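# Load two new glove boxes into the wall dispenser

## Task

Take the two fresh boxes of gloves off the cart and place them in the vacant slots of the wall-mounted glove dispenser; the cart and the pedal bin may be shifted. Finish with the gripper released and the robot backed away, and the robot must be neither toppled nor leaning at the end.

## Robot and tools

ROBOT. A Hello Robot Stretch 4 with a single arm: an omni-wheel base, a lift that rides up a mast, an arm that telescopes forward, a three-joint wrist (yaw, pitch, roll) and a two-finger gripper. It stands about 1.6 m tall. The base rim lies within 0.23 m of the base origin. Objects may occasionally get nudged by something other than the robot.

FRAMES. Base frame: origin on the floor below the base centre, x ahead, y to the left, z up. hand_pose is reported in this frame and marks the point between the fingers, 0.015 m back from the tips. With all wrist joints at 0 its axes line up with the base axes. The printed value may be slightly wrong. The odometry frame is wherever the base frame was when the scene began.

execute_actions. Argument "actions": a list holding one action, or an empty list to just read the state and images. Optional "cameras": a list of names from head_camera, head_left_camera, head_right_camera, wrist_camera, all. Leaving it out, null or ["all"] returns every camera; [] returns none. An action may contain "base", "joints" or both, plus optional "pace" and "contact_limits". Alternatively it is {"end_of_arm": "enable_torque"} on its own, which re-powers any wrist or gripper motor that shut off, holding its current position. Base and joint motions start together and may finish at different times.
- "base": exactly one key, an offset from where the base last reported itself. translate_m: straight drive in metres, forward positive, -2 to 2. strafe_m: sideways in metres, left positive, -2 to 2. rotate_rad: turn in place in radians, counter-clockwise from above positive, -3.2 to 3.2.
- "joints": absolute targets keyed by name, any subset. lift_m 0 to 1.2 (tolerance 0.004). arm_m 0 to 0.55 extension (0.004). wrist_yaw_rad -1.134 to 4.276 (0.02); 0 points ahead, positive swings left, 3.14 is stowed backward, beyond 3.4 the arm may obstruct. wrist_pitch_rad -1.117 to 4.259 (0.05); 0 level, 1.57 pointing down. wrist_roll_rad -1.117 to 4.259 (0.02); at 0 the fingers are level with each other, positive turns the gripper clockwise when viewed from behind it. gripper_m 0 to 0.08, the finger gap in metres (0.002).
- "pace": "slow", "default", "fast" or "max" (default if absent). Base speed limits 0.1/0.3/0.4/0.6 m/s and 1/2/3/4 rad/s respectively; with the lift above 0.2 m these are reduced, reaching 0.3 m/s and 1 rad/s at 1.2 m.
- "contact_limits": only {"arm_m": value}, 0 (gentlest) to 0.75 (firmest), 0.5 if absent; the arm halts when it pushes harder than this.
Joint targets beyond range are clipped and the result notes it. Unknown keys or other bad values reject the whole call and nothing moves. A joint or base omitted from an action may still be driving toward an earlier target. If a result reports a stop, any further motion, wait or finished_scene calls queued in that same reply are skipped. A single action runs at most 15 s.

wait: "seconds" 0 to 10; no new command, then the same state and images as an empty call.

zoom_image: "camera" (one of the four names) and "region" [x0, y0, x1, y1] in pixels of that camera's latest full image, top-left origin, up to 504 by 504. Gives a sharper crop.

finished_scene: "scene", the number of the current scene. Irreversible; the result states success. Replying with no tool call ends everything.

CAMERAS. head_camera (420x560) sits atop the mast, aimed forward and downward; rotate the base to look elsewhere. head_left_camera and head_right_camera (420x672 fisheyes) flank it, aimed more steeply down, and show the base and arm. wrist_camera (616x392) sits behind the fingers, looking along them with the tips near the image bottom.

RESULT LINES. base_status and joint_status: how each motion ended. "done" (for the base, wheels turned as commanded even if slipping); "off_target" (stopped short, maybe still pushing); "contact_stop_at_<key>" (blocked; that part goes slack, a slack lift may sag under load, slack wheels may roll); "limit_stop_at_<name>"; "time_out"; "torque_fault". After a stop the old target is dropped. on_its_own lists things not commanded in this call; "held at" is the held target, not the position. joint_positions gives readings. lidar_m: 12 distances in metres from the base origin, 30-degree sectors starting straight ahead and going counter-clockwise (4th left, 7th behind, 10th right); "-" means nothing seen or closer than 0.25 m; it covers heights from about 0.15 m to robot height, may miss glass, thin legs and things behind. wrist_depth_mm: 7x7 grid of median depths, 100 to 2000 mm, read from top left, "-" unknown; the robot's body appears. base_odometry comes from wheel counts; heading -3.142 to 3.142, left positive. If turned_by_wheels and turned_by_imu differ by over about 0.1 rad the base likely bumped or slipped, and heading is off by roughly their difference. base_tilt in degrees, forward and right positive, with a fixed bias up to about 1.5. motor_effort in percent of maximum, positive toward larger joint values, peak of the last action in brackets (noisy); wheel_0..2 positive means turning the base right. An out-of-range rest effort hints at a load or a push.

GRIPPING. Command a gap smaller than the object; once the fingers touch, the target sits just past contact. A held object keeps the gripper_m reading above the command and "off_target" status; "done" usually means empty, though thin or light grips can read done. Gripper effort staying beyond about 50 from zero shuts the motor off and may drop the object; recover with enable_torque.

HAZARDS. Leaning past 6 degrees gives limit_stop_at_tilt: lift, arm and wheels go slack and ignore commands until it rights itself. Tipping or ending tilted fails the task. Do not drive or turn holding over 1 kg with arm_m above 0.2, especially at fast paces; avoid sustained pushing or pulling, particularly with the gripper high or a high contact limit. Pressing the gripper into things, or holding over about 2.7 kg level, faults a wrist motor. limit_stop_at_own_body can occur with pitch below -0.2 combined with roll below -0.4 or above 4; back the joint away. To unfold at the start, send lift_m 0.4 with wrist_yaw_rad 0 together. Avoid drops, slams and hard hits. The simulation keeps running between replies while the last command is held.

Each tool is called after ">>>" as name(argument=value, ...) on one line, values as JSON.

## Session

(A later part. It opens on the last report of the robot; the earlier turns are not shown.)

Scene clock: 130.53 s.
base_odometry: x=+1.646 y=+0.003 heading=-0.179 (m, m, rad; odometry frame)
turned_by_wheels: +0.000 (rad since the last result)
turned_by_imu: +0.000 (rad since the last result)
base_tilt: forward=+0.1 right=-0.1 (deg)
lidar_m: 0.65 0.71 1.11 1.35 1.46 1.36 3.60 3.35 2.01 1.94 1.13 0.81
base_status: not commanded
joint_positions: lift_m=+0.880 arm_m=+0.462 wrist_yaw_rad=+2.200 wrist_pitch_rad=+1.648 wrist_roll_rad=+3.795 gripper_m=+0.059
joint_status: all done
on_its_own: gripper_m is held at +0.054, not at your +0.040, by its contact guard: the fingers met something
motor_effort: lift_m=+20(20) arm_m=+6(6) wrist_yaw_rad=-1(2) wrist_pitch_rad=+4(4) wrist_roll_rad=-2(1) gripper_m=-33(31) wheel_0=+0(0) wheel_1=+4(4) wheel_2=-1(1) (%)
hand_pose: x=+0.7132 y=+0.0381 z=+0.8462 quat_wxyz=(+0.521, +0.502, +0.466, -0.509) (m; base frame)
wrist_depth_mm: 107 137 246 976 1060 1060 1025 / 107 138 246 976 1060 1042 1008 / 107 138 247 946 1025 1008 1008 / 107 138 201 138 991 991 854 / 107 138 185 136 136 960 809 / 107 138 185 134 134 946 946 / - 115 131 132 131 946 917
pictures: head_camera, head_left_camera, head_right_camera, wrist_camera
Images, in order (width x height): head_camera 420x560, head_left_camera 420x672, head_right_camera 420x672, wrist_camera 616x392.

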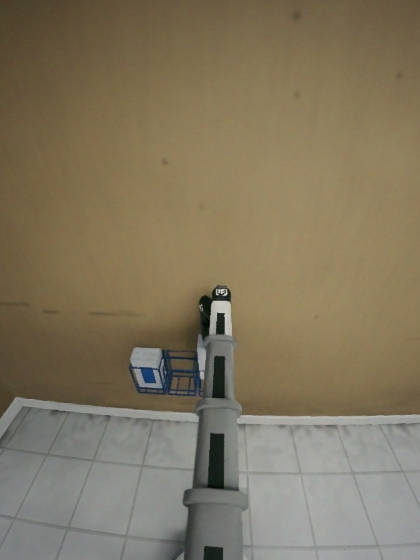

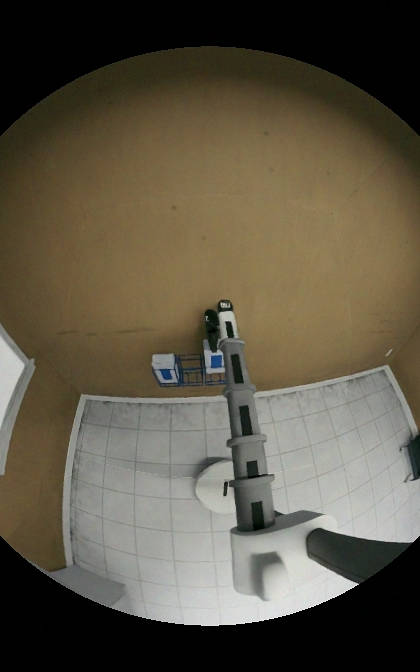

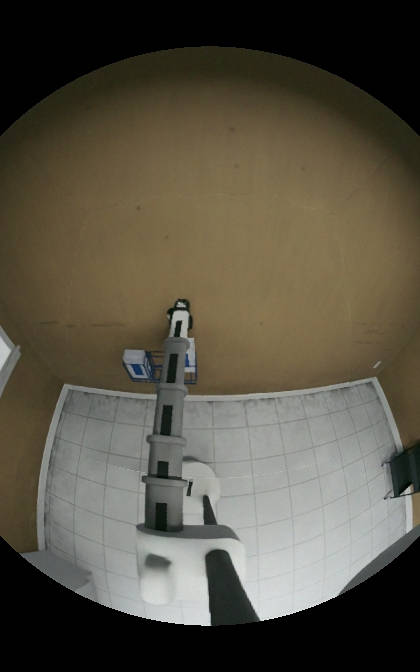

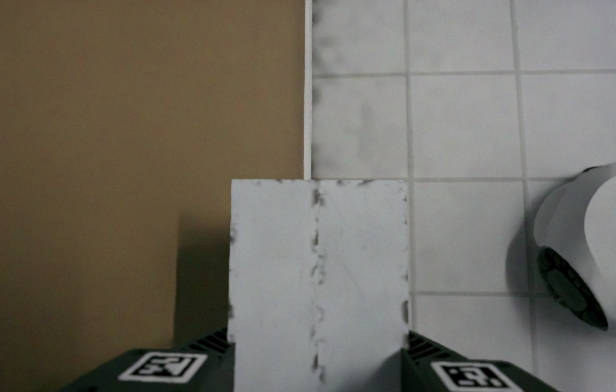

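Inside.

>>> execute_actions(actions=[{"joints":{"lift_m":0.81},"pace":"slow"}], cameras=[])

>>> execute_actions(actions=[{"base":{"strafe_m":-0.012},"pace":"slow"}], cameras=[])

>>> execute_actions(actions=[{"joints":{"lift_m":0.77},"pace":"slow"}], cameras=["head_right_camera","head_left_camera"])

>>> zoom_image(camera="head_left_camera", region=[140,290,260,410])

>>> zoom_image(camera="head_right_camera", region=[110,290,230,410])

Scene clock: 140.60 s.
base_odometry: x=+1.646 y=+0.003 heading=-0.179 (m, m, rad; odometry frame)
turned_by_wheels: +0.000 (rad since the last result)
turned_by_imu: +0.000 (rad since the last result)
base_tilt: forward=+0.1 right=+0.1 (deg)
lidar_m: 0.63 0.70 1.10 1.36 1.45 1.36 3.59 3.35 2.00 1.94 1.11 0.79
base_status: not commanded
joint_positions: lift_m=+0.810 arm_m=+0.462 wrist_yaw_rad=+2.200 wrist_pitch_rad=+1.648 wrist_roll_rad=+3.795 gripper_m=+0.059
joint_status: all done
on_its_own: gripper_m is held at +0.054, not at your +0.040, by its contact guard: the fingers met something
motor_effort: lift_m=+20(19) arm_m=+6(6) wrist_yaw_rad=+0(1) wrist_pitch_rad=+4(4) wrist_roll_rad=+0(2) gripper_m=-33(34) wheel_0=+0(0) wheel_1=+4(4) wheel_2=-1(1) (%)
hand_pose: x=+0.7132 y=+0.0381 z=+0.7762 quat_wxyz=(+0.521, +0.502, +0.466, -0.509) (m; base frame)
wrist_depth_mm: 107 138 246 904 991 960 946 / 107 138 246 917 976 946 946 / 107 138 246 904 946 931 904 / 107 138 201 137 917 931 917 / 107 138 185 135 135 904 798 / 107 138 183 133 134 878 866 / - 116 131 132 131 866 866
pictures: none
No camera images: the call's "cameras" was empty. Leave "cameras" out to get every camera's image.

Scene clock: 141.53 s.
base_odometry: x=+1.644 y=-0.009 heading=-0.178 (m, m, rad; odometry frame)
turned_by_wheels: +0.000 (rad since the last result)
turned_by_imu: +0.000 (rad since the last result)
base_tilt: forward=+0.0 right=+0.0 (deg)
lidar_m: 0.65 0.71 1.11 1.37 1.47 1.37 3.60 3.33 2.00 1.95 1.10 0.80
base_status: done
joint_positions: lift_m=+0.810 arm_m=+0.462 wrist_yaw_rad=+2.201 wrist_pitch_rad=+1.645 wrist_roll_rad=+3.795 gripper_m=+0.059
joint_status: not commanded
on_its_own: gripper_m is held at +0.054, not at your +0.040, by its contact guard: the fingers met something
motor_effort: lift_m=+20(20) arm_m=+6(6) wrist_yaw_rad=-5(5) wrist_pitch_rad=+14(15) wrist_roll_rad=-1(1) gripper_m=-32(31) wheel_0=+7(8) wheel_1=-3(8) wheel_2=+0(1) (%)
hand_pose: x=+0.7127 y=+0.0389 z=+0.7762 quat_wxyz=(+0.520, +0.502, +0.468, -0.509) (m; base frame)
wrist_depth_mm: 107 137 243 891 976 960 946 / 107 138 246 904 976 960 931 / 107 138 247 904 946 931 931 / 107 138 202 142 931 917 878 / 107 138 186 138 139 917 798 / 107 138 185 135 136 904 866 / - 116 132 132 131 866 866
pictures: none
No camera images: the call's "cameras" was empty. Leave "cameras" out to get every camera's image.

Scene clock: 142.70 s.
base_odometry: x=+1.644 y=-0.009 heading=-0.178 (m, m, rad; odometry frame)
turned_by_wheels: +0.000 (rad since the last result)
turned_by_imu: +0.000 (rad since the last result)
base_tilt: forward=+0.0 right=+0.0 (deg)
lidar_m: 0.65 0.71 1.08 1.37 1.44 1.35 3.60 3.38 2.01 1.94 1.09 0.78
base_status: not commanded
joint_positions: lift_m=+0.770 arm_m=+0.462 wrist_yaw_rad=+2.202 wrist_pitch_rad=+1.643 wrist_roll_rad=+3.795 gripper_m=+0.059
joint_status: all done
on_its_own: gripper_m is held at +0.054, not at your +0.040, by its contact guard: the fingers met something
motor_effort: lift_m=+19(19) arm_m=+6(6) wrist_yaw_rad=-7(7) wrist_pitch_rad=+21(20) wrist_roll_rad=-1(2) gripper_m=-34(31) wheel_0=+7(7) wheel_1=-2(3) wheel_2=+1(1) (%)
hand_pose: x=+0.7124 y=+0.0393 z=+0.7362 quat_wxyz=(+0.519, +0.501, +0.469, -0.509) (m; base frame)
wrist_depth_mm: 107 137 244 866 946 946 917 / 107 138 245 891 931 904 891 / 107 138 246 904 917 917 891 / 108 138 191 139 891 878 878 / 108 138 186 137 138 866 831 / 108 138 186 135 135 842 831 / - 116 132 132 131 831 820
pictures: head_left_camera, head_right_camera
Images, in order (width x height): head_left_camera 420x672, head_right_camera 420x672.

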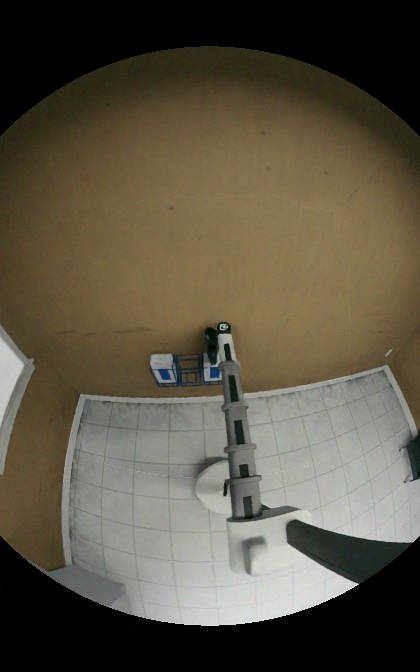

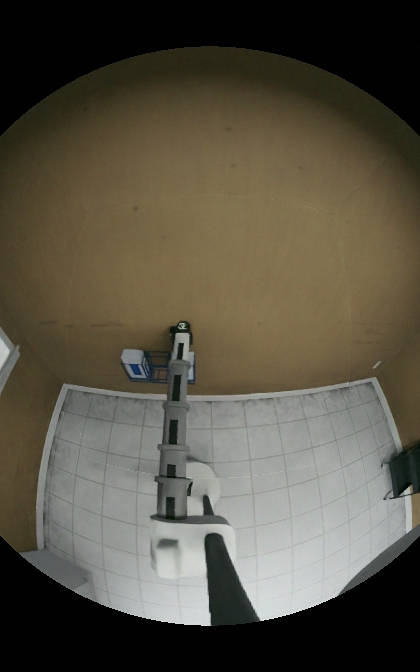

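Region (140, 290, 260, 410) of head_left_camera's 420x672 image, scaled by 4.200, with more detail than that image has.

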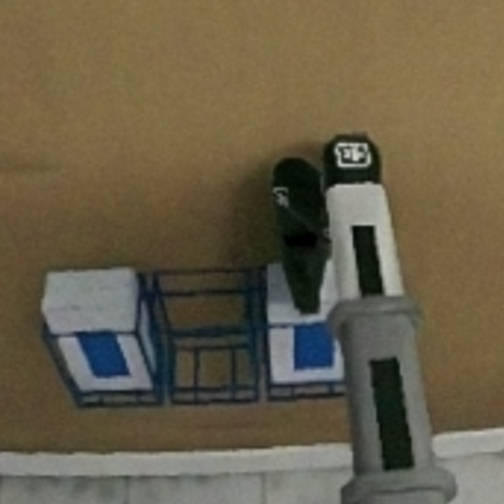

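Region (110, 290, 230, 410) of head_right_camera's 420x672 image, scaled by 4.200, with more detail than that image has.

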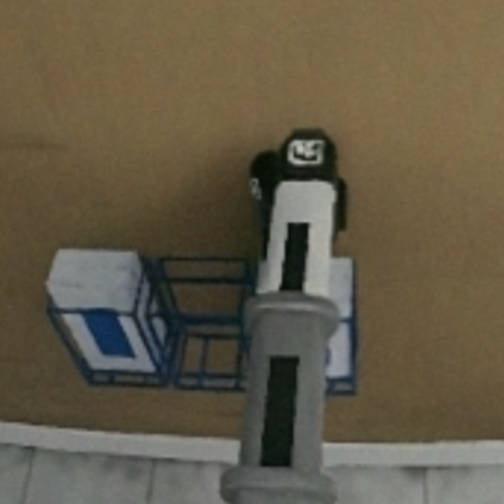

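>>> execute_actions(actions=[{"base":{"strafe_m":0.006},"joints":{"lift_m":0.755},"pace":"slow"}], cameras=[])

>>> execute_actions(actions=[{"joints":{"gripper_m":0.078},"pace":"slow"}], cameras=[])

>>> execute_actions(actions=[{"joints":{"lift_m":0.86}}], cameras=["wrist_camera","head_left_camera"])

>>> zoom_image(camera="head_left_camera", region=[140,290,260,410])

Scene clock: 151.87 s.
base_odometry: x=+1.645 y=-0.003 heading=-0.178 (m, m, rad; odometry frame)
turned_by_wheels: +0.001 (rad since the last result)
turned_by_imu: +0.000 (rad since the last result)
base_tilt: forward=-0.1 right=+0.1 (deg)
lidar_m: 0.66 0.69 1.09 1.36 1.45 1.34 3.58 3.35 2.00 1.94 1.10 0.80
base_status: done
joint_positions: lift_m=+0.755 arm_m=+0.462 wrist_yaw_rad=+2.202 wrist_pitch_rad=+1.646 wrist_roll_rad=+3.795 gripper_m=+0.059
joint_status: all done
on_its_own: gripper_m is held at +0.054, not at your +0.040, by its contact guard: the fingers met something
motor_effort: lift_m=+18(19) arm_m=+6(6) wrist_yaw_rad=-5(7) wrist_pitch_rad=+11(20) wrist_roll_rad=-1(0) gripper_m=-32(32) wheel_0=+1(5) wheel_1=+6(8) wheel_2=+1(3) (%)
hand_pose: x=+0.7129 y=+0.0386 z=+0.7214 quat_wxyz=(+0.520, +0.501, +0.468, -0.509) (m; base frame)
wrist_depth_mm: 106 137 245 866 946 917 904 / 107 137 243 878 904 891 891 / 107 138 245 878 891 878 878 / 107 137 179 139 854 866 842 / 107 137 176 136 137 854 831 / 107 138 173 134 134 831 820 / - 115 131 132 131 809 809
pictures: none
No camera images: the call's "cameras" was empty. Leave "cameras" out to get every camera's image.

Scene clock: 152.97 s.
base_odometry: x=+1.645 y=-0.003 heading=-0.178 (m, m, rad; odometry frame)
turned_by_wheels: +0.000 (rad since the last result)
turned_by_imu: +0.000 (rad since the last result)
base_tilt: forward=+0.0 right=+0.0 (deg)
lidar_m: 0.65 0.69 1.09 1.34 1.44 1.37 3.59 3.36 1.98 1.95 1.11 0.81
base_status: not commanded
joint_positions: lift_m=+0.755 arm_m=+0.462 wrist_yaw_rad=+2.199 wrist_pitch_rad=+1.655 wrist_roll_rad=+3.796 gripper_m=+0.077
joint_status: all done
motor_effort: lift_m=+17(18) arm_m=+3(6) wrist_yaw_rad=+3(5) wrist_pitch_rad=-15(15) wrist_roll_rad=-5(5) gripper_m=+15(34) wheel_0=+1(1) wheel_1=+5(6) wheel_2=+2(2) (%)
hand_pose: x=+0.7146 y=+0.0369 z=+0.7215 quat_wxyz=(+0.522, +0.502, +0.463, -0.510) (m; base frame)
wrist_depth_mm: 103 132 232 854 946 917 904 / 103 132 234 842 904 891 878 / 103 132 232 820 917 878 878 / 104 132 181 141 866 866 842 / 103 132 141 138 171 854 820 / 103 132 139 136 167 831 820 / - 110 135 133 132 133 809
pictures: none
No camera images: the call's "cameras" was empty. Leave "cameras" out to get every camera's image.

Scene clock: 154.43 s.
base_odometry: x=+1.645 y=-0.003 heading=-0.178 (m, m, rad; odometry frame)
turned_by_wheels: +0.000 (rad since the last result)
turned_by_imu: +0.000 (rad since the last result)
base_tilt: forward=+0.1 right=+0.1 (deg)
lidar_m: 0.65 0.72 1.10 1.34 1.42 1.35 3.60 3.37 2.00 1.95 1.11 0.81
base_status: not commanded
joint_positions: lift_m=+0.860 arm_m=+0.463 wrist_yaw_rad=+2.199 wrist_pitch_rad=+1.650 wrist_roll_rad=+3.795 gripper_m=+0.078
joint_status: all done
motor_effort: lift_m=+23(26) arm_m=+2(3) wrist_yaw_rad=+2(5) wrist_pitch_rad=-1(19) wrist_roll_rad=-3(5) gripper_m=+1(14) wheel_0=+1(0) wheel_1=+3(5) wheel_2=+0(2) (%)
hand_pose: x=+0.7141 y=+0.0378 z=+0.8260 quat_wxyz=(+0.521, +0.502, +0.466, -0.510) (m; base frame)
wrist_depth_mm: 106 136 241 960 1042 1042 1008 / 106 136 241 946 1025 991 976 / 106 136 241 931 991 991 960 / 106 136 241 535 976 991 904 / 106 136 240 241 960 960 798 / 106 136 216 236 946 931 904 / - 110 147 233 229 131 904
pictures: head_left_camera, wrist_camera
Images, in order (width x height): head_left_camera 420x672, wrist_camera 616x392.

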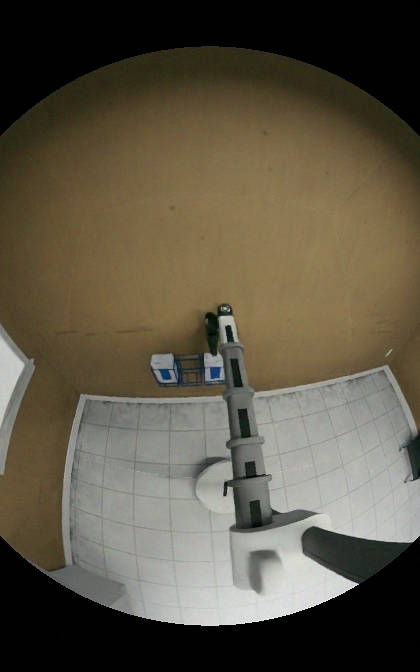

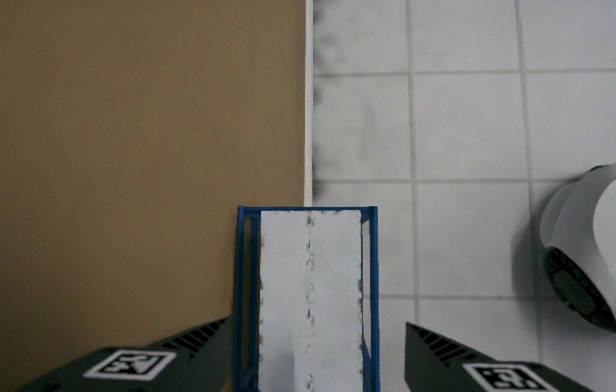

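Region (140, 290, 260, 410) of head_left_camera's 420x672 image, scaled by 4.200, with more detail than that image has.

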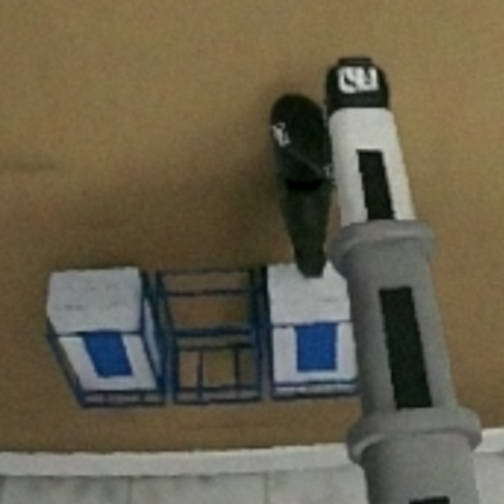

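>>> execute_actions(actions=[{"base":{"translate_m":-0.25},"joints":{"arm_m":0.0}}], cameras=[])

>>> execute_actions(actions=[{"joints":{"wrist_yaw_rad":0.2,"wrist_pitch_rad":0.4,"wrist_roll_rad":0}}], cameras=["wrist_camera"])

Scene clock: 163.07 s.
base_odometry: x=+1.399 y=+0.041 heading=-0.179 (m, m, rad; odometry frame)
turned_by_wheels: +0.000 (rad since the last result)
turned_by_imu: +0.000 (rad since the last result)
base_tilt: forward=-0.1 right=+0.1 (deg)
lidar_m: 0.91 0.95 1.43 1.37 1.22 1.18 3.29 3.34 2.44 1.90 1.45 1.03
base_status: done
joint_positions: lift_m=+0.860 arm_m=+0.001 wrist_yaw_rad=+2.200 wrist_pitch_rad=+1.650 wrist_roll_rad=+3.795 gripper_m=+0.078
joint_status: all done
motor_effort: lift_m=+23(23) arm_m=-6(6) wrist_yaw_rad=+0(2) wrist_pitch_rad=+0(0) wrist_roll_rad=-3(2) gripper_m=+2(2) wheel_0=-3(7) wheel_1=-3(10) wheel_2=+0(5) (%)
hand_pose: x=+0.2526 y=+0.0379 z=+0.8260 quat_wxyz=(+0.521, +0.502, +0.466, -0.510) (m; base frame)
wrist_depth_mm: 991 1098 1078 1060 1042 1042 1008 / 991 1098 1060 1060 1025 1025 991 / 976 1098 1025 1042 991 976 960 / 976 1042 1008 1008 778 759 661 / 991 1025 1008 991 750 732 946 / 991 1008 976 991 750 732 904 / 946 109 146 960 946 132 891
pictures: none
No camera images: the call's "cameras" was empty. Leave "cameras" out to get every camera's image.

Scene clock: 165.90 s.
base_odometry: x=+1.399 y=+0.041 heading=-0.179 (m, m, rad; odometry frame)
turned_by_wheels: +0.000 (rad since the last result)
turned_by_imu: +0.000 (rad since the last result)
base_tilt: forward=+0.0 right=+0.2 (deg)
lidar_m: 0.91 0.96 1.42 1.34 1.25 1.17 3.31 3.31 2.45 1.92 1.46 1.05
base_status: not commanded
joint_positions: lift_m=+0.860 arm_m=+0.001 wrist_yaw_rad=+0.201 wrist_pitch_rad=+0.403 wrist_roll_rad=+0.000 gripper_m=+0.078
joint_status: all done
motor_effort: lift_m=+23(23) arm_m=-6(6) wrist_yaw_rad=-2(5) wrist_pitch_rad=-10(13) wrist_roll_rad=-2(6) gripper_m=+1(1) wheel_0=-3(3) wheel_1=-3(3) wheel_2=+0(0) (%)
hand_pose: x=+0.3811 y=-0.0467 z=+0.9546 quat_wxyz=(+0.975, -0.020, +0.199, +0.098) (m; base frame)
wrist_depth_mm: 854 798 768 723 683 661 640 / 917 854 820 768 715 691 654 / 976 891 854 820 759 723 699 / 1042 976 891 854 798 759 723 / 1118 1042 878 798 854 798 750 / 1255 1118 917 854 878 854 809 / 1281 110 147 1025 946 132 842
pictures: wrist_camera
Images, in order (width x height): wrist_camera 616x392.

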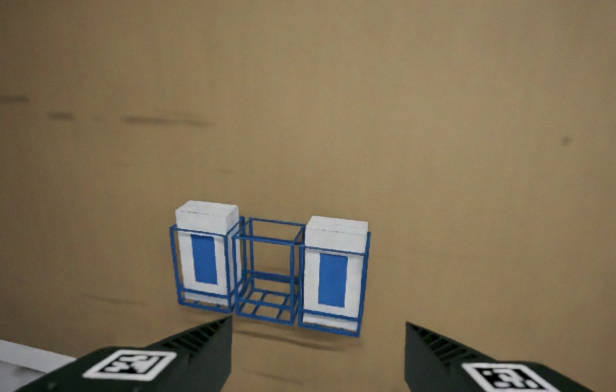

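Seated (even lower than the left one).

>>> execute_actions(actions=[{"base":{"rotate_rad":-1.6},"joints":{"wrist_yaw_rad":0,"wrist_pitch_rad":1.57,"wrist_roll_rad":1.55,"lift_m":1.06,"arm_m":0.15,"gripper_m":0.08}}], cameras=["head_camera"])

>>> execute_actions(actions=[{"base":{"translate_m":1.5},"joints":{"arm_m":0.47}}], cameras=["head_camera","wrist_camera"])

Scene clock: 173.57 s.
base_odometry: x=+1.399 y=+0.041 heading=-1.778 (m, m, rad; odometry frame)
turned_by_wheels: -1.599 (rad since the last result)
turned_by_imu: -1.567 (rad since the last result)
base_tilt: forward=+0.0 right=+0.1 (deg)
lidar_m: 1.94 1.49 1.06 0.92 0.94 1.42 1.39 1.25 1.14 3.27 3.36 2.48
base_status: done
joint_positions: lift_m=+1.060 arm_m=+0.149 wrist_yaw_rad=+0.001 wrist_pitch_rad=+1.570 wrist_roll_rad=+1.550 gripper_m=+0.080
joint_status: all done
motor_effort: lift_m=+23(22) arm_m=+6(7) wrist_yaw_rad=-2(8) wrist_pitch_rad=+1(7) wrist_roll_rad=+0(6) gripper_m=+1(3) wheel_0=+2(9) wheel_1=+2(9) wheel_2=+2(12) (%)
hand_pose: x=+0.3201 y=-0.0874 z=+1.0254 quat_wxyz=(+0.506, +0.495, +0.505, -0.494) (m; base frame)
wrist_depth_mm: 1281 1281 1229 1205 1229 1205 1205 / 1281 1255 1229 1229 1205 1205 1182 / 1255 1205 1229 1229 1182 1205 1182 / 1229 1205 1205 1229 1205 1205 1205 / 1229 1182 1182 1205 976 960 1160 / 1229 1229 1205 1160 960 946 1160 / 1182 109 150 1160 1160 128 1138
pictures: head_camera
Images, in order (width x height): head_camera 420x560.

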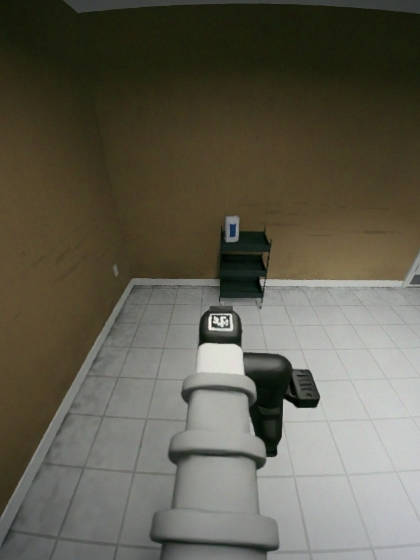

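Scene clock: 180.03 s.
base_odometry: x=+1.091 y=-1.427 heading=-1.778 (m, m, rad; odometry frame)
turned_by_wheels: +0.000 (rad since the last result)
turned_by_imu: -0.001 (rad since the last result)
base_tilt: forward=+0.1 right=+0.2 (deg)
lidar_m: 0.40 0.88 1.12 1.06 1.10 1.49 2.91 2.40 3.13 3.22 1.24 0.47
base_status: done
joint_positions: lift_m=+1.060 arm_m=+0.469 wrist_yaw_rad=+0.000 wrist_pitch_rad=+1.570 wrist_roll_rad=+1.550 gripper_m=+0.080
joint_status: all done
motor_effort: lift_m=+22(23) arm_m=+6(7) wrist_yaw_rad=-1(2) wrist_pitch_rad=+0(1) wrist_roll_rad=-2(0) gripper_m=+1(1) wheel_0=+1(8) wheel_1=+4(9) wheel_2=+1(11) (%)
hand_pose: x=+0.6400 y=-0.0874 z=+1.0254 quat_wxyz=(+0.505, +0.495, +0.505, -0.495) (m; base frame)
wrist_depth_mm: 293 430 535 525 521 525 1160 / 296 439 525 525 521 1229 1205 / 298 436 525 517 521 1182 1182 / 298 442 521 521 512 1078 1182 / 300 449 277 508 508 976 960 / 301 449 274 334 508 946 946 / 301 109 151 1160 466 128 946
pictures: head_camera, wrist_camera
Images, in order (width x height): head_camera 420x560, wrist_camera 616x392.

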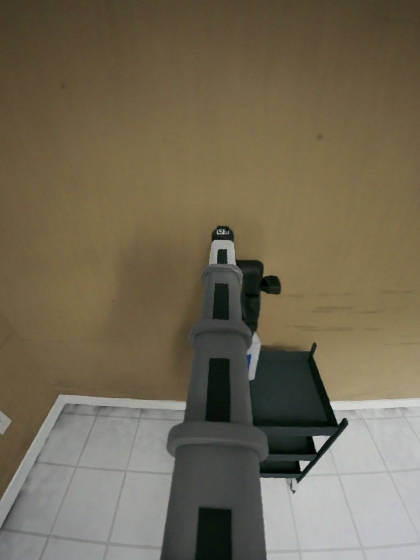

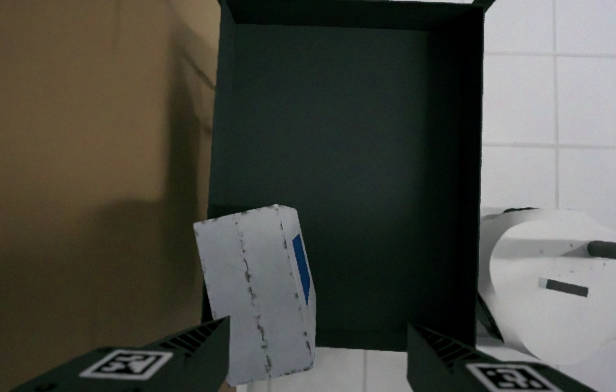

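>>> execute_actions(actions=[{"joints":{"arm_m":0.515,"wrist_roll_rad":1.35,"lift_m":0.985}}], cameras=["wrist_camera"])

Scene clock: 185.67 s.
base_odometry: x=+1.091 y=-1.427 heading=-1.778 (m, m, rad; odometry frame)
turned_by_wheels: +0.000 (rad since the last result)
turned_by_imu: +0.000 (rad since the last result)
base_tilt: forward=+0.1 right=+0.0 (deg)
lidar_m: 0.41 0.88 1.11 1.04 1.10 1.52 2.90 2.43 3.16 3.25 1.26 0.44
base_status: not commanded
joint_positions: lift_m=+0.985 arm_m=+0.514 wrist_yaw_rad=+0.000 wrist_pitch_rad=+1.570 wrist_roll_rad=+1.350 gripper_m=+0.080
joint_status: all done
motor_effort: lift_m=+18(22) arm_m=+6(7) wrist_yaw_rad=-2(0) wrist_pitch_rad=-1(0) wrist_roll_rad=-1(4) gripper_m=+1(1) wheel_0=+1(1) wheel_1=+4(5) wheel_2=+0(1) (%)
hand_pose: x=+0.6849 y=-0.0874 z=+0.9507 quat_wxyz=(+0.552, +0.442, +0.552, -0.442) (m; base frame)
wrist_depth_mm: 202 276 452 452 452 445 421 / 207 293 496 445 445 439 442 / 216 310 530 445 445 442 436 / 226 336 525 442 439 436 427 / 236 357 517 200 436 433 430 / 249 384 436 199 433 430 878 / 256 109 150 197 196 128 866
pictures: wrist_camera
Images, in order (width x height): wrist_camera 616x392.

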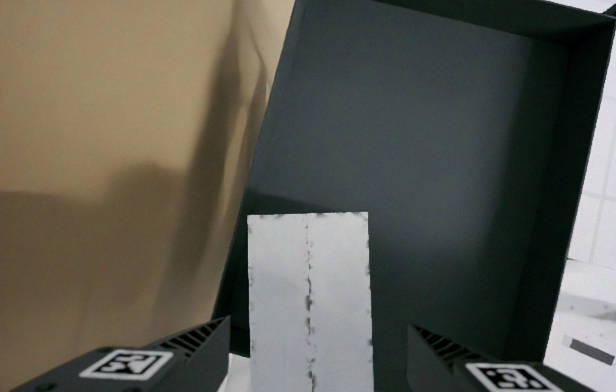

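>>> execute_actions(actions=[{"base":{"strafe_m":0.013},"joints":{"arm_m":0.523,"wrist_roll_rad":1.33},"pace":"slow"}], cameras=["wrist_camera"])

>>> execute_actions(actions=[{"joints":{"lift_m":0.918},"pace":"slow"}], cameras=["wrist_camera"])

>>> execute_actions(actions=[{"joints":{"gripper_m":0.04},"pace":"slow"}], cameras=[])

>>> execute_actions(actions=[{"joints":{"lift_m":1.09}}], cameras=["wrist_camera"])

Scene clock: 193.33 s.
base_odometry: x=+1.104 y=-1.429 heading=-1.777 (m, m, rad; odometry frame)
turned_by_wheels: +0.000 (rad since the last result)
turned_by_imu: +0.000 (rad since the last result)
base_tilt: forward=+0.0 right=+0.1 (deg)
lidar_m: 0.43 0.87 1.08 1.04 1.06 1.48 2.89 2.42 3.11 3.24 0.58 0.45
base_status: done
joint_positions: lift_m=+0.985 arm_m=+0.522 wrist_yaw_rad=+0.000 wrist_pitch_rad=+1.570 wrist_roll_rad=+1.330 gripper_m=+0.080
joint_status: all done
motor_effort: lift_m=+18(18) arm_m=+7(7) wrist_yaw_rad=-1(0) wrist_pitch_rad=-1(1) wrist_roll_rad=-2(4) gripper_m=+2(1) wheel_0=-4(6) wheel_1=+5(9) wheel_2=+0(0) (%)
hand_pose: x=+0.6929 y=-0.0874 z=+0.9507 quat_wxyz=(+0.557, +0.437, +0.556, -0.436) (m; base frame)
wrist_depth_mm: 189 258 418 452 452 445 421 / 195 273 466 449 445 445 439 / 204 296 525 445 442 439 436 / 214 315 539 202 439 436 427 / 225 340 517 200 436 433 421 / 238 366 445 198 430 430 634 / 244 109 151 197 196 128 854
pictures: wrist_camera
Images, in order (width x height): wrist_camera 616x392.

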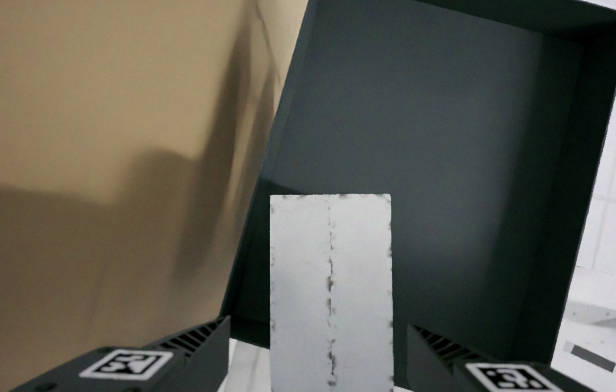

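Scene clock: 194.77 s.
base_odometry: x=+1.104 y=-1.429 heading=-1.777 (m, m, rad; odometry frame)
turned_by_wheels: +0.000 (rad since the last result)
turned_by_imu: +0.000 (rad since the last result)
base_tilt: forward=+0.1 right=+0.0 (deg)
lidar_m: 0.42 0.87 1.11 1.03 1.10 1.47 2.90 2.43 3.11 3.23 0.62 0.45
base_status: not commanded
joint_positions: lift_m=+0.918 arm_m=+0.522 wrist_yaw_rad=+0.000 wrist_pitch_rad=+1.570 wrist_roll_rad=+1.330 gripper_m=+0.080
joint_status: all done
motor_effort: lift_m=+18(16) arm_m=+7(7) wrist_yaw_rad=+0(1) wrist_pitch_rad=-1(0) wrist_roll_rad=-2(2) gripper_m=+1(2) wheel_0=-4(4) wheel_1=+5(5) wheel_2=+0(0) (%)
hand_pose: x=+0.6929 y=-0.0874 z=+0.8838 quat_wxyz=(+0.557, +0.437, +0.556, -0.436) (m; base frame)
wrist_depth_mm: 189 257 418 387 387 377 377 / 195 276 466 379 379 375 373 / 204 296 480 379 375 373 370 / 214 315 462 134 133 370 366 / 224 342 455 133 132 366 364 / 236 368 338 132 131 362 362 / 246 109 133 131 130 128 336
pictures: wrist_camera
Images, in order (width x height): wrist_camera 616x392.

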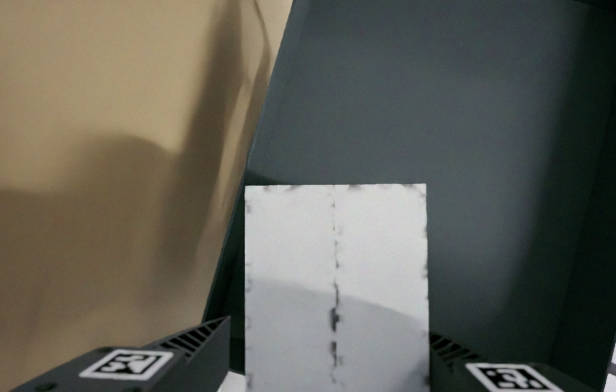

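Scene clock: 196.00 s.
base_odometry: x=+1.104 y=-1.429 heading=-1.777 (m, m, rad; odometry frame)
turned_by_wheels: +0.000 (rad since the last result)
turned_by_imu: +0.000 (rad since the last result)
base_tilt: forward=+0.0 right=+0.1 (deg)
lidar_m: 0.40 0.87 1.12 1.04 1.07 1.47 2.89 2.39 3.17 3.25 0.62 0.45
base_status: not commanded
joint_positions: lift_m=+0.918 arm_m=+0.522 wrist_yaw_rad=+0.000 wrist_pitch_rad=+1.571 wrist_roll_rad=+1.330 gripper_m=+0.063
joint_status: gripper_m off_target (ended at +0.063, target +0.040)
on_its_own: gripper_m is held at +0.058, not at your +0.040, by its contact guard: the fingers met something
motor_effort: lift_m=+18(18) arm_m=+6(6) wrist_yaw_rad=+0(2) wrist_pitch_rad=-3(3) wrist_roll_rad=-2(3) gripper_m=-33(28) wheel_0=-3(4) wheel_1=+5(5) wheel_2=+0(0) (%)
hand_pose: x=+0.6927 y=-0.0874 z=+0.8838 quat_wxyz=(+0.556, +0.436, +0.556, -0.436) (m; base frame)
wrist_depth_mm: 189 257 421 384 382 377 377 / 195 276 459 379 379 377 375 / 204 296 477 377 375 373 370 / 215 317 449 134 368 370 370 / 226 343 462 132 131 368 364 / 238 370 306 131 131 364 362 / 251 112 131 131 129 362 340
pictures: none
No camera images: the call's "cameras" was empty. Leave "cameras" out to get every camera's image.

Scene clock: 197.80 s.
base_odometry: x=+1.104 y=-1.429 heading=-1.777 (m, m, rad; odometry frame)
turned_by_wheels: +0.000 (rad since the last result)
turned_by_imu: +0.000 (rad since the last result)
base_tilt: forward=+0.1 right=+0.0 (deg)
lidar_m: 0.42 0.88 1.09 1.04 1.07 1.47 2.89 2.41 3.14 3.22 0.59 0.45
base_status: not commanded
joint_positions: lift_m=+1.090 arm_m=+0.522 wrist_yaw_rad=+0.000 wrist_pitch_rad=+1.570 wrist_roll_rad=+1.330 gripper_m=+0.063
joint_status: all done
on_its_own: gripper_m is held at +0.058, not at your +0.040, by its contact guard: the fingers met something
motor_effort: lift_m=+25(26) arm_m=+6(6) wrist_yaw_rad=+1(0) wrist_pitch_rad=-2(3) wrist_roll_rad=-2(3) gripper_m=-31(32) wheel_0=-4(4) wheel_1=+5(5) wheel_2=+0(0) (%)
hand_pose: x=+0.6928 y=-0.0874 z=+1.0552 quat_wxyz=(+0.556, +0.437, +0.556, -0.436) (m; base frame)
wrist_depth_mm: 190 258 421 654 554 1229 1229 / 195 278 466 554 549 549 1229 / 206 296 521 549 549 544 1229 / 214 317 488 134 549 544 1205 / 227 342 480 133 132 539 1229 / 238 370 421 131 131 535 976 / 252 112 131 131 129 508 991
pictures: wrist_camera
Images, in order (width x height): wrist_camera 616x392.

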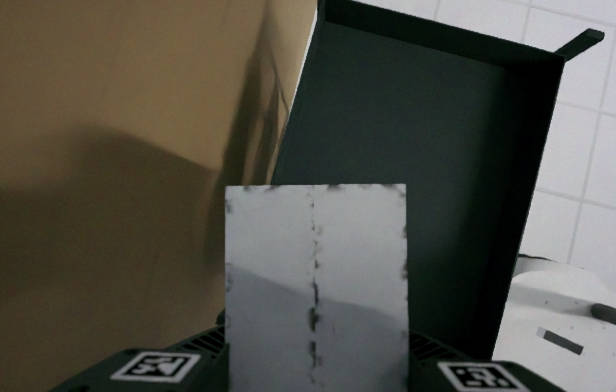

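>>> execute_actions(actions=[{"base":{"translate_m":-1.648},"joints":{"arm_m":0.18}}], cameras=[])

>>> execute_actions(actions=[{"base":{"rotate_rad":1.6},"joints":{"wrist_yaw_rad":2.2,"wrist_pitch_rad":1.65,"wrist_roll_rad":3.795},"pace":"slow"}], cameras=[])

>>> execute_actions(actions=[{"base":{"translate_m":0.237},"joints":{"arm_m":0.44,"lift_m":1.02}}], cameras=[])

>>> execute_actions(actions=[{"joints":{"arm_m":0.452,"lift_m":0.98},"pace":"slow"}])

>>> zoom_image(camera="head_left_camera", region=[150,280,280,410])

>>> zoom_image(camera="head_right_camera", region=[130,280,260,410])

Scene clock: 212.63 s.
base_odometry: x=+1.443 y=+0.183 heading=-1.778 (m, m, rad; odometry frame)
turned_by_wheels: -0.001 (rad since the last result)
turned_by_imu: +0.000 (rad since the last result)
base_tilt: forward=+0.0 right=+0.0 (deg)
lidar_m: 0.29 1.48 1.04 0.89 0.92 1.27 1.22 1.25 1.05 2.23 3.38 0.31
base_status: done
joint_positions: lift_m=+1.090 arm_m=+0.181 wrist_yaw_rad=+0.000 wrist_pitch_rad=+1.570 wrist_roll_rad=+1.330 gripper_m=+0.063
joint_status: all done
on_its_own: gripper_m is held at +0.058, not at your +0.040, by its contact guard: the fingers met something
motor_effort: lift_m=+25(25) arm_m=-6(6) wrist_yaw_rad=-1(2) wrist_pitch_rad=-1(3) wrist_roll_rad=-3(2) gripper_m=-30(33) wheel_0=-3(7) wheel_1=-4(11) wheel_2=+0(9) (%)
hand_pose: x=+0.3521 y=-0.0874 z=+1.0552 quat_wxyz=(+0.557, +0.437, +0.556, -0.436) (m; base frame)
wrist_depth_mm: 1308 1281 1229 1205 1281 1255 1229 / 1281 1281 1229 1255 1255 1229 1255 / 1281 1255 1255 1255 1255 1229 1229 / 1255 1281 1229 134 1229 1229 1255 / 1255 1229 1229 132 132 1182 1205 / 1255 1205 1229 132 131 991 1182 / 1255 112 132 131 129 991 1205
pictures: none
No camera images: the call's "cameras" was empty. Leave "cameras" out to get every camera's image.

Scene clock: 215.50 s.
base_odometry: x=+1.443 y=+0.183 heading=-0.179 (m, m, rad; odometry frame)
turned_by_wheels: +1.599 (rad since the last result)
turned_by_imu: +1.566 (rad since the last result)
base_tilt: forward=+0.0 right=+0.0 (deg)
lidar_m: 0.37 0.93 1.27 1.21 1.26 1.08 2.45 3.40 2.60 2.09 1.44 1.03
base_status: done
joint_positions: lift_m=+1.090 arm_m=+0.181 wrist_yaw_rad=+2.200 wrist_pitch_rad=+1.649 wrist_roll_rad=+3.795 gripper_m=+0.063
joint_status: all done
on_its_own: gripper_m is held at +0.058, not at your +0.040, by its contact guard: the fingers met something
motor_effort: lift_m=+24(24) arm_m=-6(6) wrist_yaw_rad=+2(7) wrist_pitch_rad=+2(6) wrist_roll_rad=+1(4) gripper_m=-31(31) wheel_0=-1(6) wheel_1=-5(6) wheel_2=-2(5) (%)
hand_pose: x=+0.4324 y=+0.0380 z=+1.0559 quat_wxyz=(+0.521, +0.502, +0.466, -0.510) (m; base frame)
wrist_depth_mm: 759 1098 1366 1308 1308 1308 1255 / 750 1098 1308 1336 1281 1255 1255 / 661 1098 1336 1229 1229 1229 1229 / 654 1118 1255 134 1008 976 1078 / 715 1078 1229 133 132 991 1060 / 676 1078 1205 131 131 960 1160 / 634 112 132 130 129 1138 1118
pictures: none
No camera images: the call's "cameras" was empty. Leave "cameras" out to get every camera's image.

Scene clock: 217.73 s.
base_odometry: x=+1.676 y=+0.141 heading=-0.178 (m, m, rad; odometry frame)
turned_by_wheels: +0.001 (rad since the last result)
turned_by_imu: +0.000 (rad since the last result)
base_tilt: forward=+0.1 right=+0.0 (deg)
lidar_m: 0.63 0.68 1.08 1.20 1.30 1.29 2.44 3.56 2.16 2.08 1.10 0.69
base_status: done
joint_positions: lift_m=+1.020 arm_m=+0.439 wrist_yaw_rad=+2.200 wrist_pitch_rad=+1.649 wrist_roll_rad=+3.795 gripper_m=+0.063
joint_status: all done
on_its_own: gripper_m is held at +0.058, not at your +0.040, by its contact guard: the fingers met something
motor_effort: lift_m=+20(24) arm_m=+6(8) wrist_yaw_rad=+0(1) wrist_pitch_rad=+2(4) wrist_roll_rad=+0(1) gripper_m=-31(32) wheel_0=+3(6) wheel_1=+4(7) wheel_2=+0(12) (%)
hand_pose: x=+0.6903 y=+0.0380 z=+0.9862 quat_wxyz=(+0.521, +0.502, +0.466, -0.510) (m; base frame)
wrist_depth_mm: 118 171 304 1182 1229 1205 1205 / 118 172 304 931 1205 1160 1160 / 119 172 306 421 1160 1160 1118 / 118 171 250 134 1118 1098 891 / 118 171 229 133 132 1098 878 / 119 171 229 132 131 1098 904 / 118 112 132 131 129 1078 1060
pictures: none
No camera images: the call's "cameras" was empty. Leave "cameras" out to get every camera's image.

Scene clock: 218.90 s.
base_odometry: x=+1.676 y=+0.141 heading=-0.178 (m, m, rad; odometry frame)
turned_by_wheels: +0.000 (rad since the last result)
turned_by_imu: +0.000 (rad since the last result)
base_tilt: forward=+0.1 right=+0.0 (deg)
lidar_m: 0.64 0.67 1.09 1.21 1.29 1.27 2.46 3.59 2.12 2.10 1.09 0.70
base_status: not commanded
joint_positions: lift_m=+0.980 arm_m=+0.451 wrist_yaw_rad=+2.200 wrist_pitch_rad=+1.649 wrist_roll_rad=+3.795 gripper_m=+0.063
joint_status: all done
on_its_own: gripper_m is held at +0.058, not at your +0.040, by its contact guard: the fingers met something
motor_effort: lift_m=+20(21) arm_m=+7(6) wrist_yaw_rad=-1(1) wrist_pitch_rad=+2(2) wrist_roll_rad=-1(0) gripper_m=-32(31) wheel_0=+3(3) wheel_1=+4(3) wheel_2=+0(0) (%)
hand_pose: x=+0.7022 y=+0.0380 z=+0.9462 quat_wxyz=(+0.521, +0.502, +0.466, -0.510) (m; base frame)
wrist_depth_mm: 111 149 266 1098 1160 1160 1118 / 111 150 266 473 1160 1098 1098 / 111 150 267 375 1138 1118 1098 / 111 150 219 135 1098 1098 878 / 111 150 200 133 132 1078 854 / 111 150 200 131 131 1060 904 / 108 112 132 131 129 1042 1025
pictures: head_camera, head_left_camera, head_right_camera, wrist_camera
Images, in order (width x height): head_camera 420x560, head_left_camera 420x672, head_right_camera 420x672, wrist_camera 616x392.

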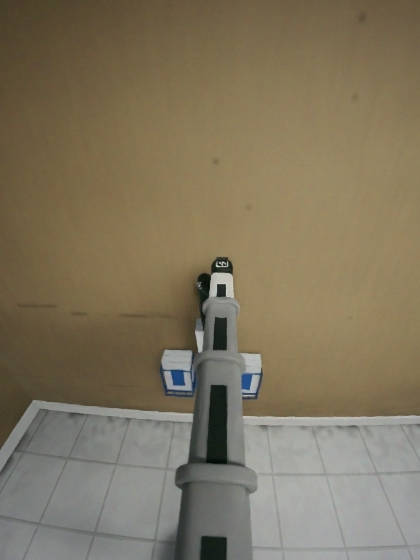

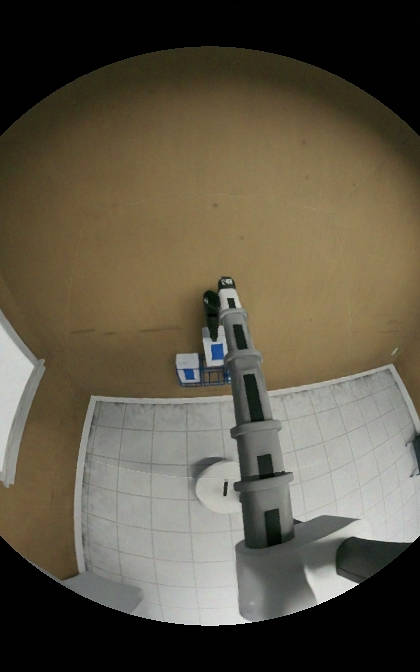

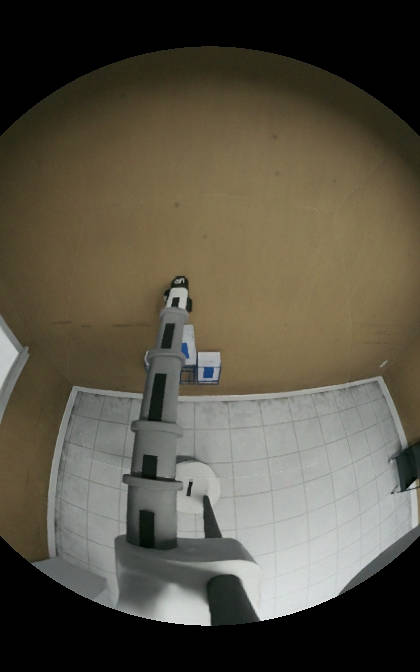

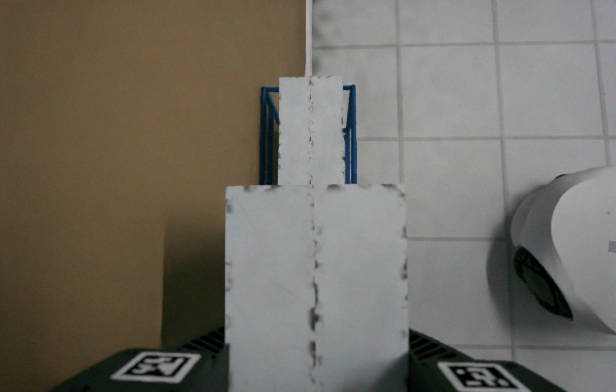

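Region (150, 280, 280, 410) of head_left_camera's 420x672 image, scaled by 3.877, with more detail than that image has.

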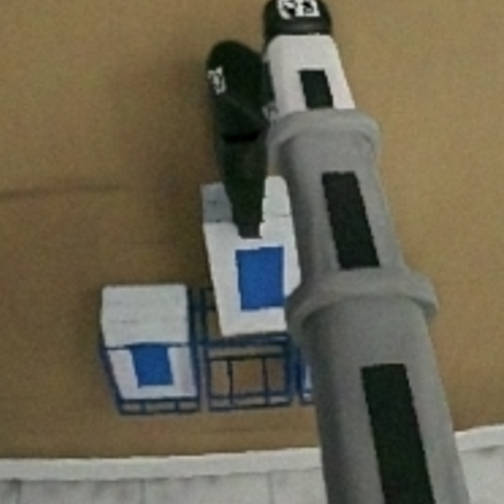

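Region (130, 280, 260, 410) of head_right_camera's 420x672 image, scaled by 3.877, with more detail than that image has.

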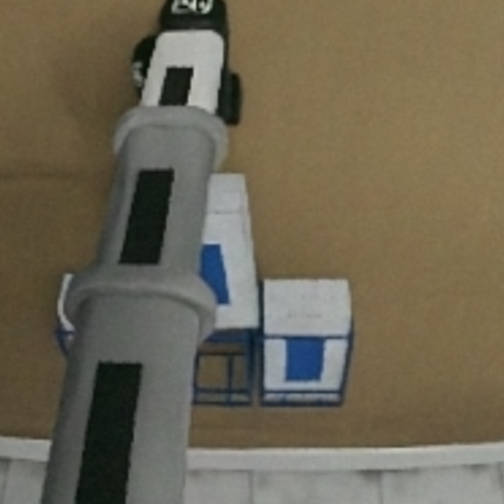

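>>> execute_actions(actions=[{"base":{"strafe_m":0.011},"joints":{"arm_m":0.459},"pace":"slow"}], cameras=[])

>>> execute_actions(actions=[{"joints":{"lift_m":0.93},"pace":"slow"}])

>>> zoom_image(camera="head_left_camera", region=[150,280,280,410])

>>> zoom_image(camera="head_right_camera", region=[130,280,260,410])

Scene clock: 228.60 s.
base_odometry: x=+1.678 y=+0.152 heading=-0.178 (m, m, rad; odometry frame)
turned_by_wheels: +0.000 (rad since the last result)
turned_by_imu: +0.000 (rad since the last result)
base_tilt: forward=+0.1 right=+0.1 (deg)
lidar_m: 0.64 0.69 1.07 1.19 1.28 1.29 2.39 3.60 2.19 2.12 1.11 0.70
base_status: done
joint_positions: lift_m=+0.980 arm_m=+0.458 wrist_yaw_rad=+2.200 wrist_pitch_rad=+1.649 wrist_roll_rad=+3.795 gripper_m=+0.063
joint_status: all done
on_its_own: gripper_m is held at +0.058, not at your +0.040, by its contact guard: the fingers met something
motor_effort: lift_m=+20(20) arm_m=+7(7) wrist_yaw_rad=+0(1) wrist_pitch_rad=+2(2) wrist_roll_rad=-1(1) gripper_m=-31(31) wheel_0=-3(5) wheel_1=+6(8) wheel_2=+0(3) (%)
hand_pose: x=+0.7092 y=+0.0380 z=+0.9462 quat_wxyz=(+0.521, +0.502, +0.466, -0.510) (m; base frame)
wrist_depth_mm: 106 136 244 1078 1160 1138 1138 / 106 137 244 379 1182 1160 1118 / 107 137 243 373 1118 1098 1098 / 107 137 200 134 1098 1098 891 / 107 137 183 133 132 1078 866 / 106 137 182 132 131 1060 931 / - 112 131 131 129 1042 1008
pictures: none
No camera images: the call's "cameras" was empty. Leave "cameras" out to get every camera's image.

Scene clock: 229.87 s.
base_odometry: x=+1.678 y=+0.152 heading=-0.176 (m, m, rad; odometry frame)
turned_by_wheels: +0.001 (rad since the last result)
turned_by_imu: +0.002 (rad since the last result)
base_tilt: forward=-0.1 right=+0.0 (deg)
lidar_m: 0.65 0.68 1.08 1.18 1.28 1.29 2.40 3.56 2.17 2.09 1.09 0.69
base_status: not commanded
joint_positions: lift_m=+0.931 arm_m=+0.458 wrist_yaw_rad=+2.204 wrist_pitch_rad=+1.641 wrist_roll_rad=+3.795 gripper_m=+0.063
joint_status: all done
on_its_own: gripper_m is held at +0.058, not at your +0.040, by its contact guard: the fingers met something; wrist_pitch_rad is at rest, and its effort (+26) is outside its rest range (-23 to +23)
motor_effort: lift_m=+6(19) arm_m=+6(7) wrist_yaw_rad=-13(14) wrist_pitch_rad=+26(27) wrist_roll_rad=-2(2) gripper_m=-31(31) wheel_0=+8(8) wheel_1=+6(6) wheel_2=+7(7) (%)
hand_pose: x=+0.7080 y=+0.0398 z=+0.8972 quat_wxyz=(+0.519, +0.501, +0.470, -0.508) (m; base frame)
wrist_depth_mm: - 131 228 480 1138 1098 1060 / 103 131 229 336 1078 1060 1060 / 103 132 231 330 1098 1060 1042 / 104 133 191 124 1078 1025 866 / 104 133 176 123 122 1042 809 / 104 133 177 124 122 1008 976 / - 111 126 124 122 1008 976
pictures: head_camera, head_left_camera, head_right_camera, wrist_camera
Images, in order (width x height): head_camera 420x560, head_left_camera 420x672, head_right_camera 420x672, wrist_camera 616x392.

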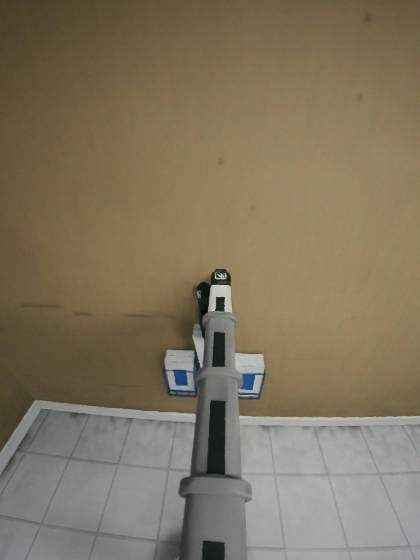

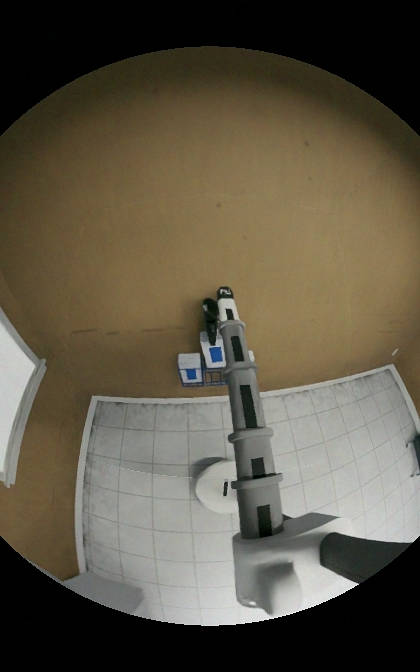

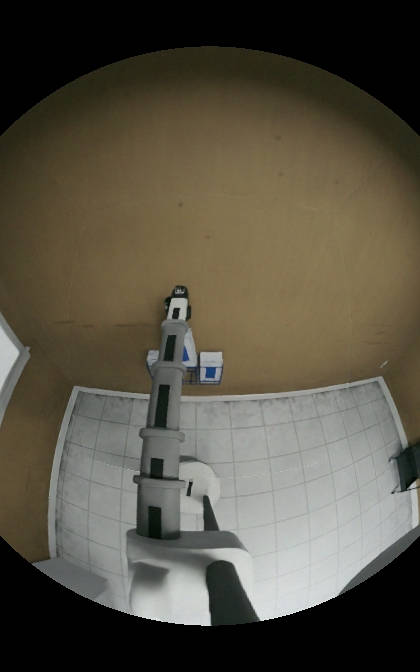

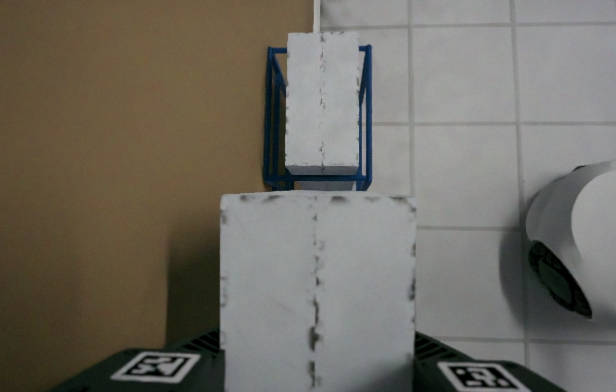

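Region (150, 280, 280, 410) of head_left_camera's 420x672 image, scaled by 3.877, with more detail than that image has.

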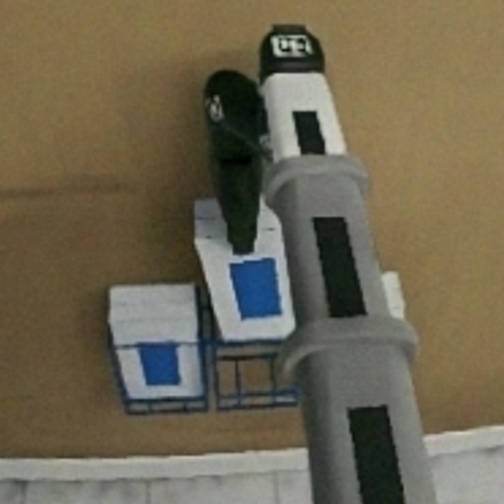

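Region (130, 280, 260, 410) of head_right_camera's 420x672 image, scaled by 3.877, with more detail than that image has.

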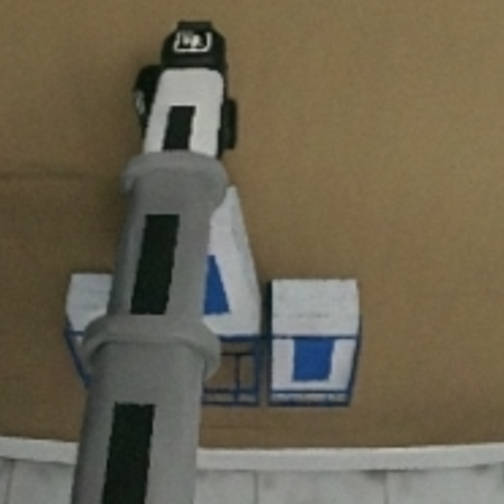

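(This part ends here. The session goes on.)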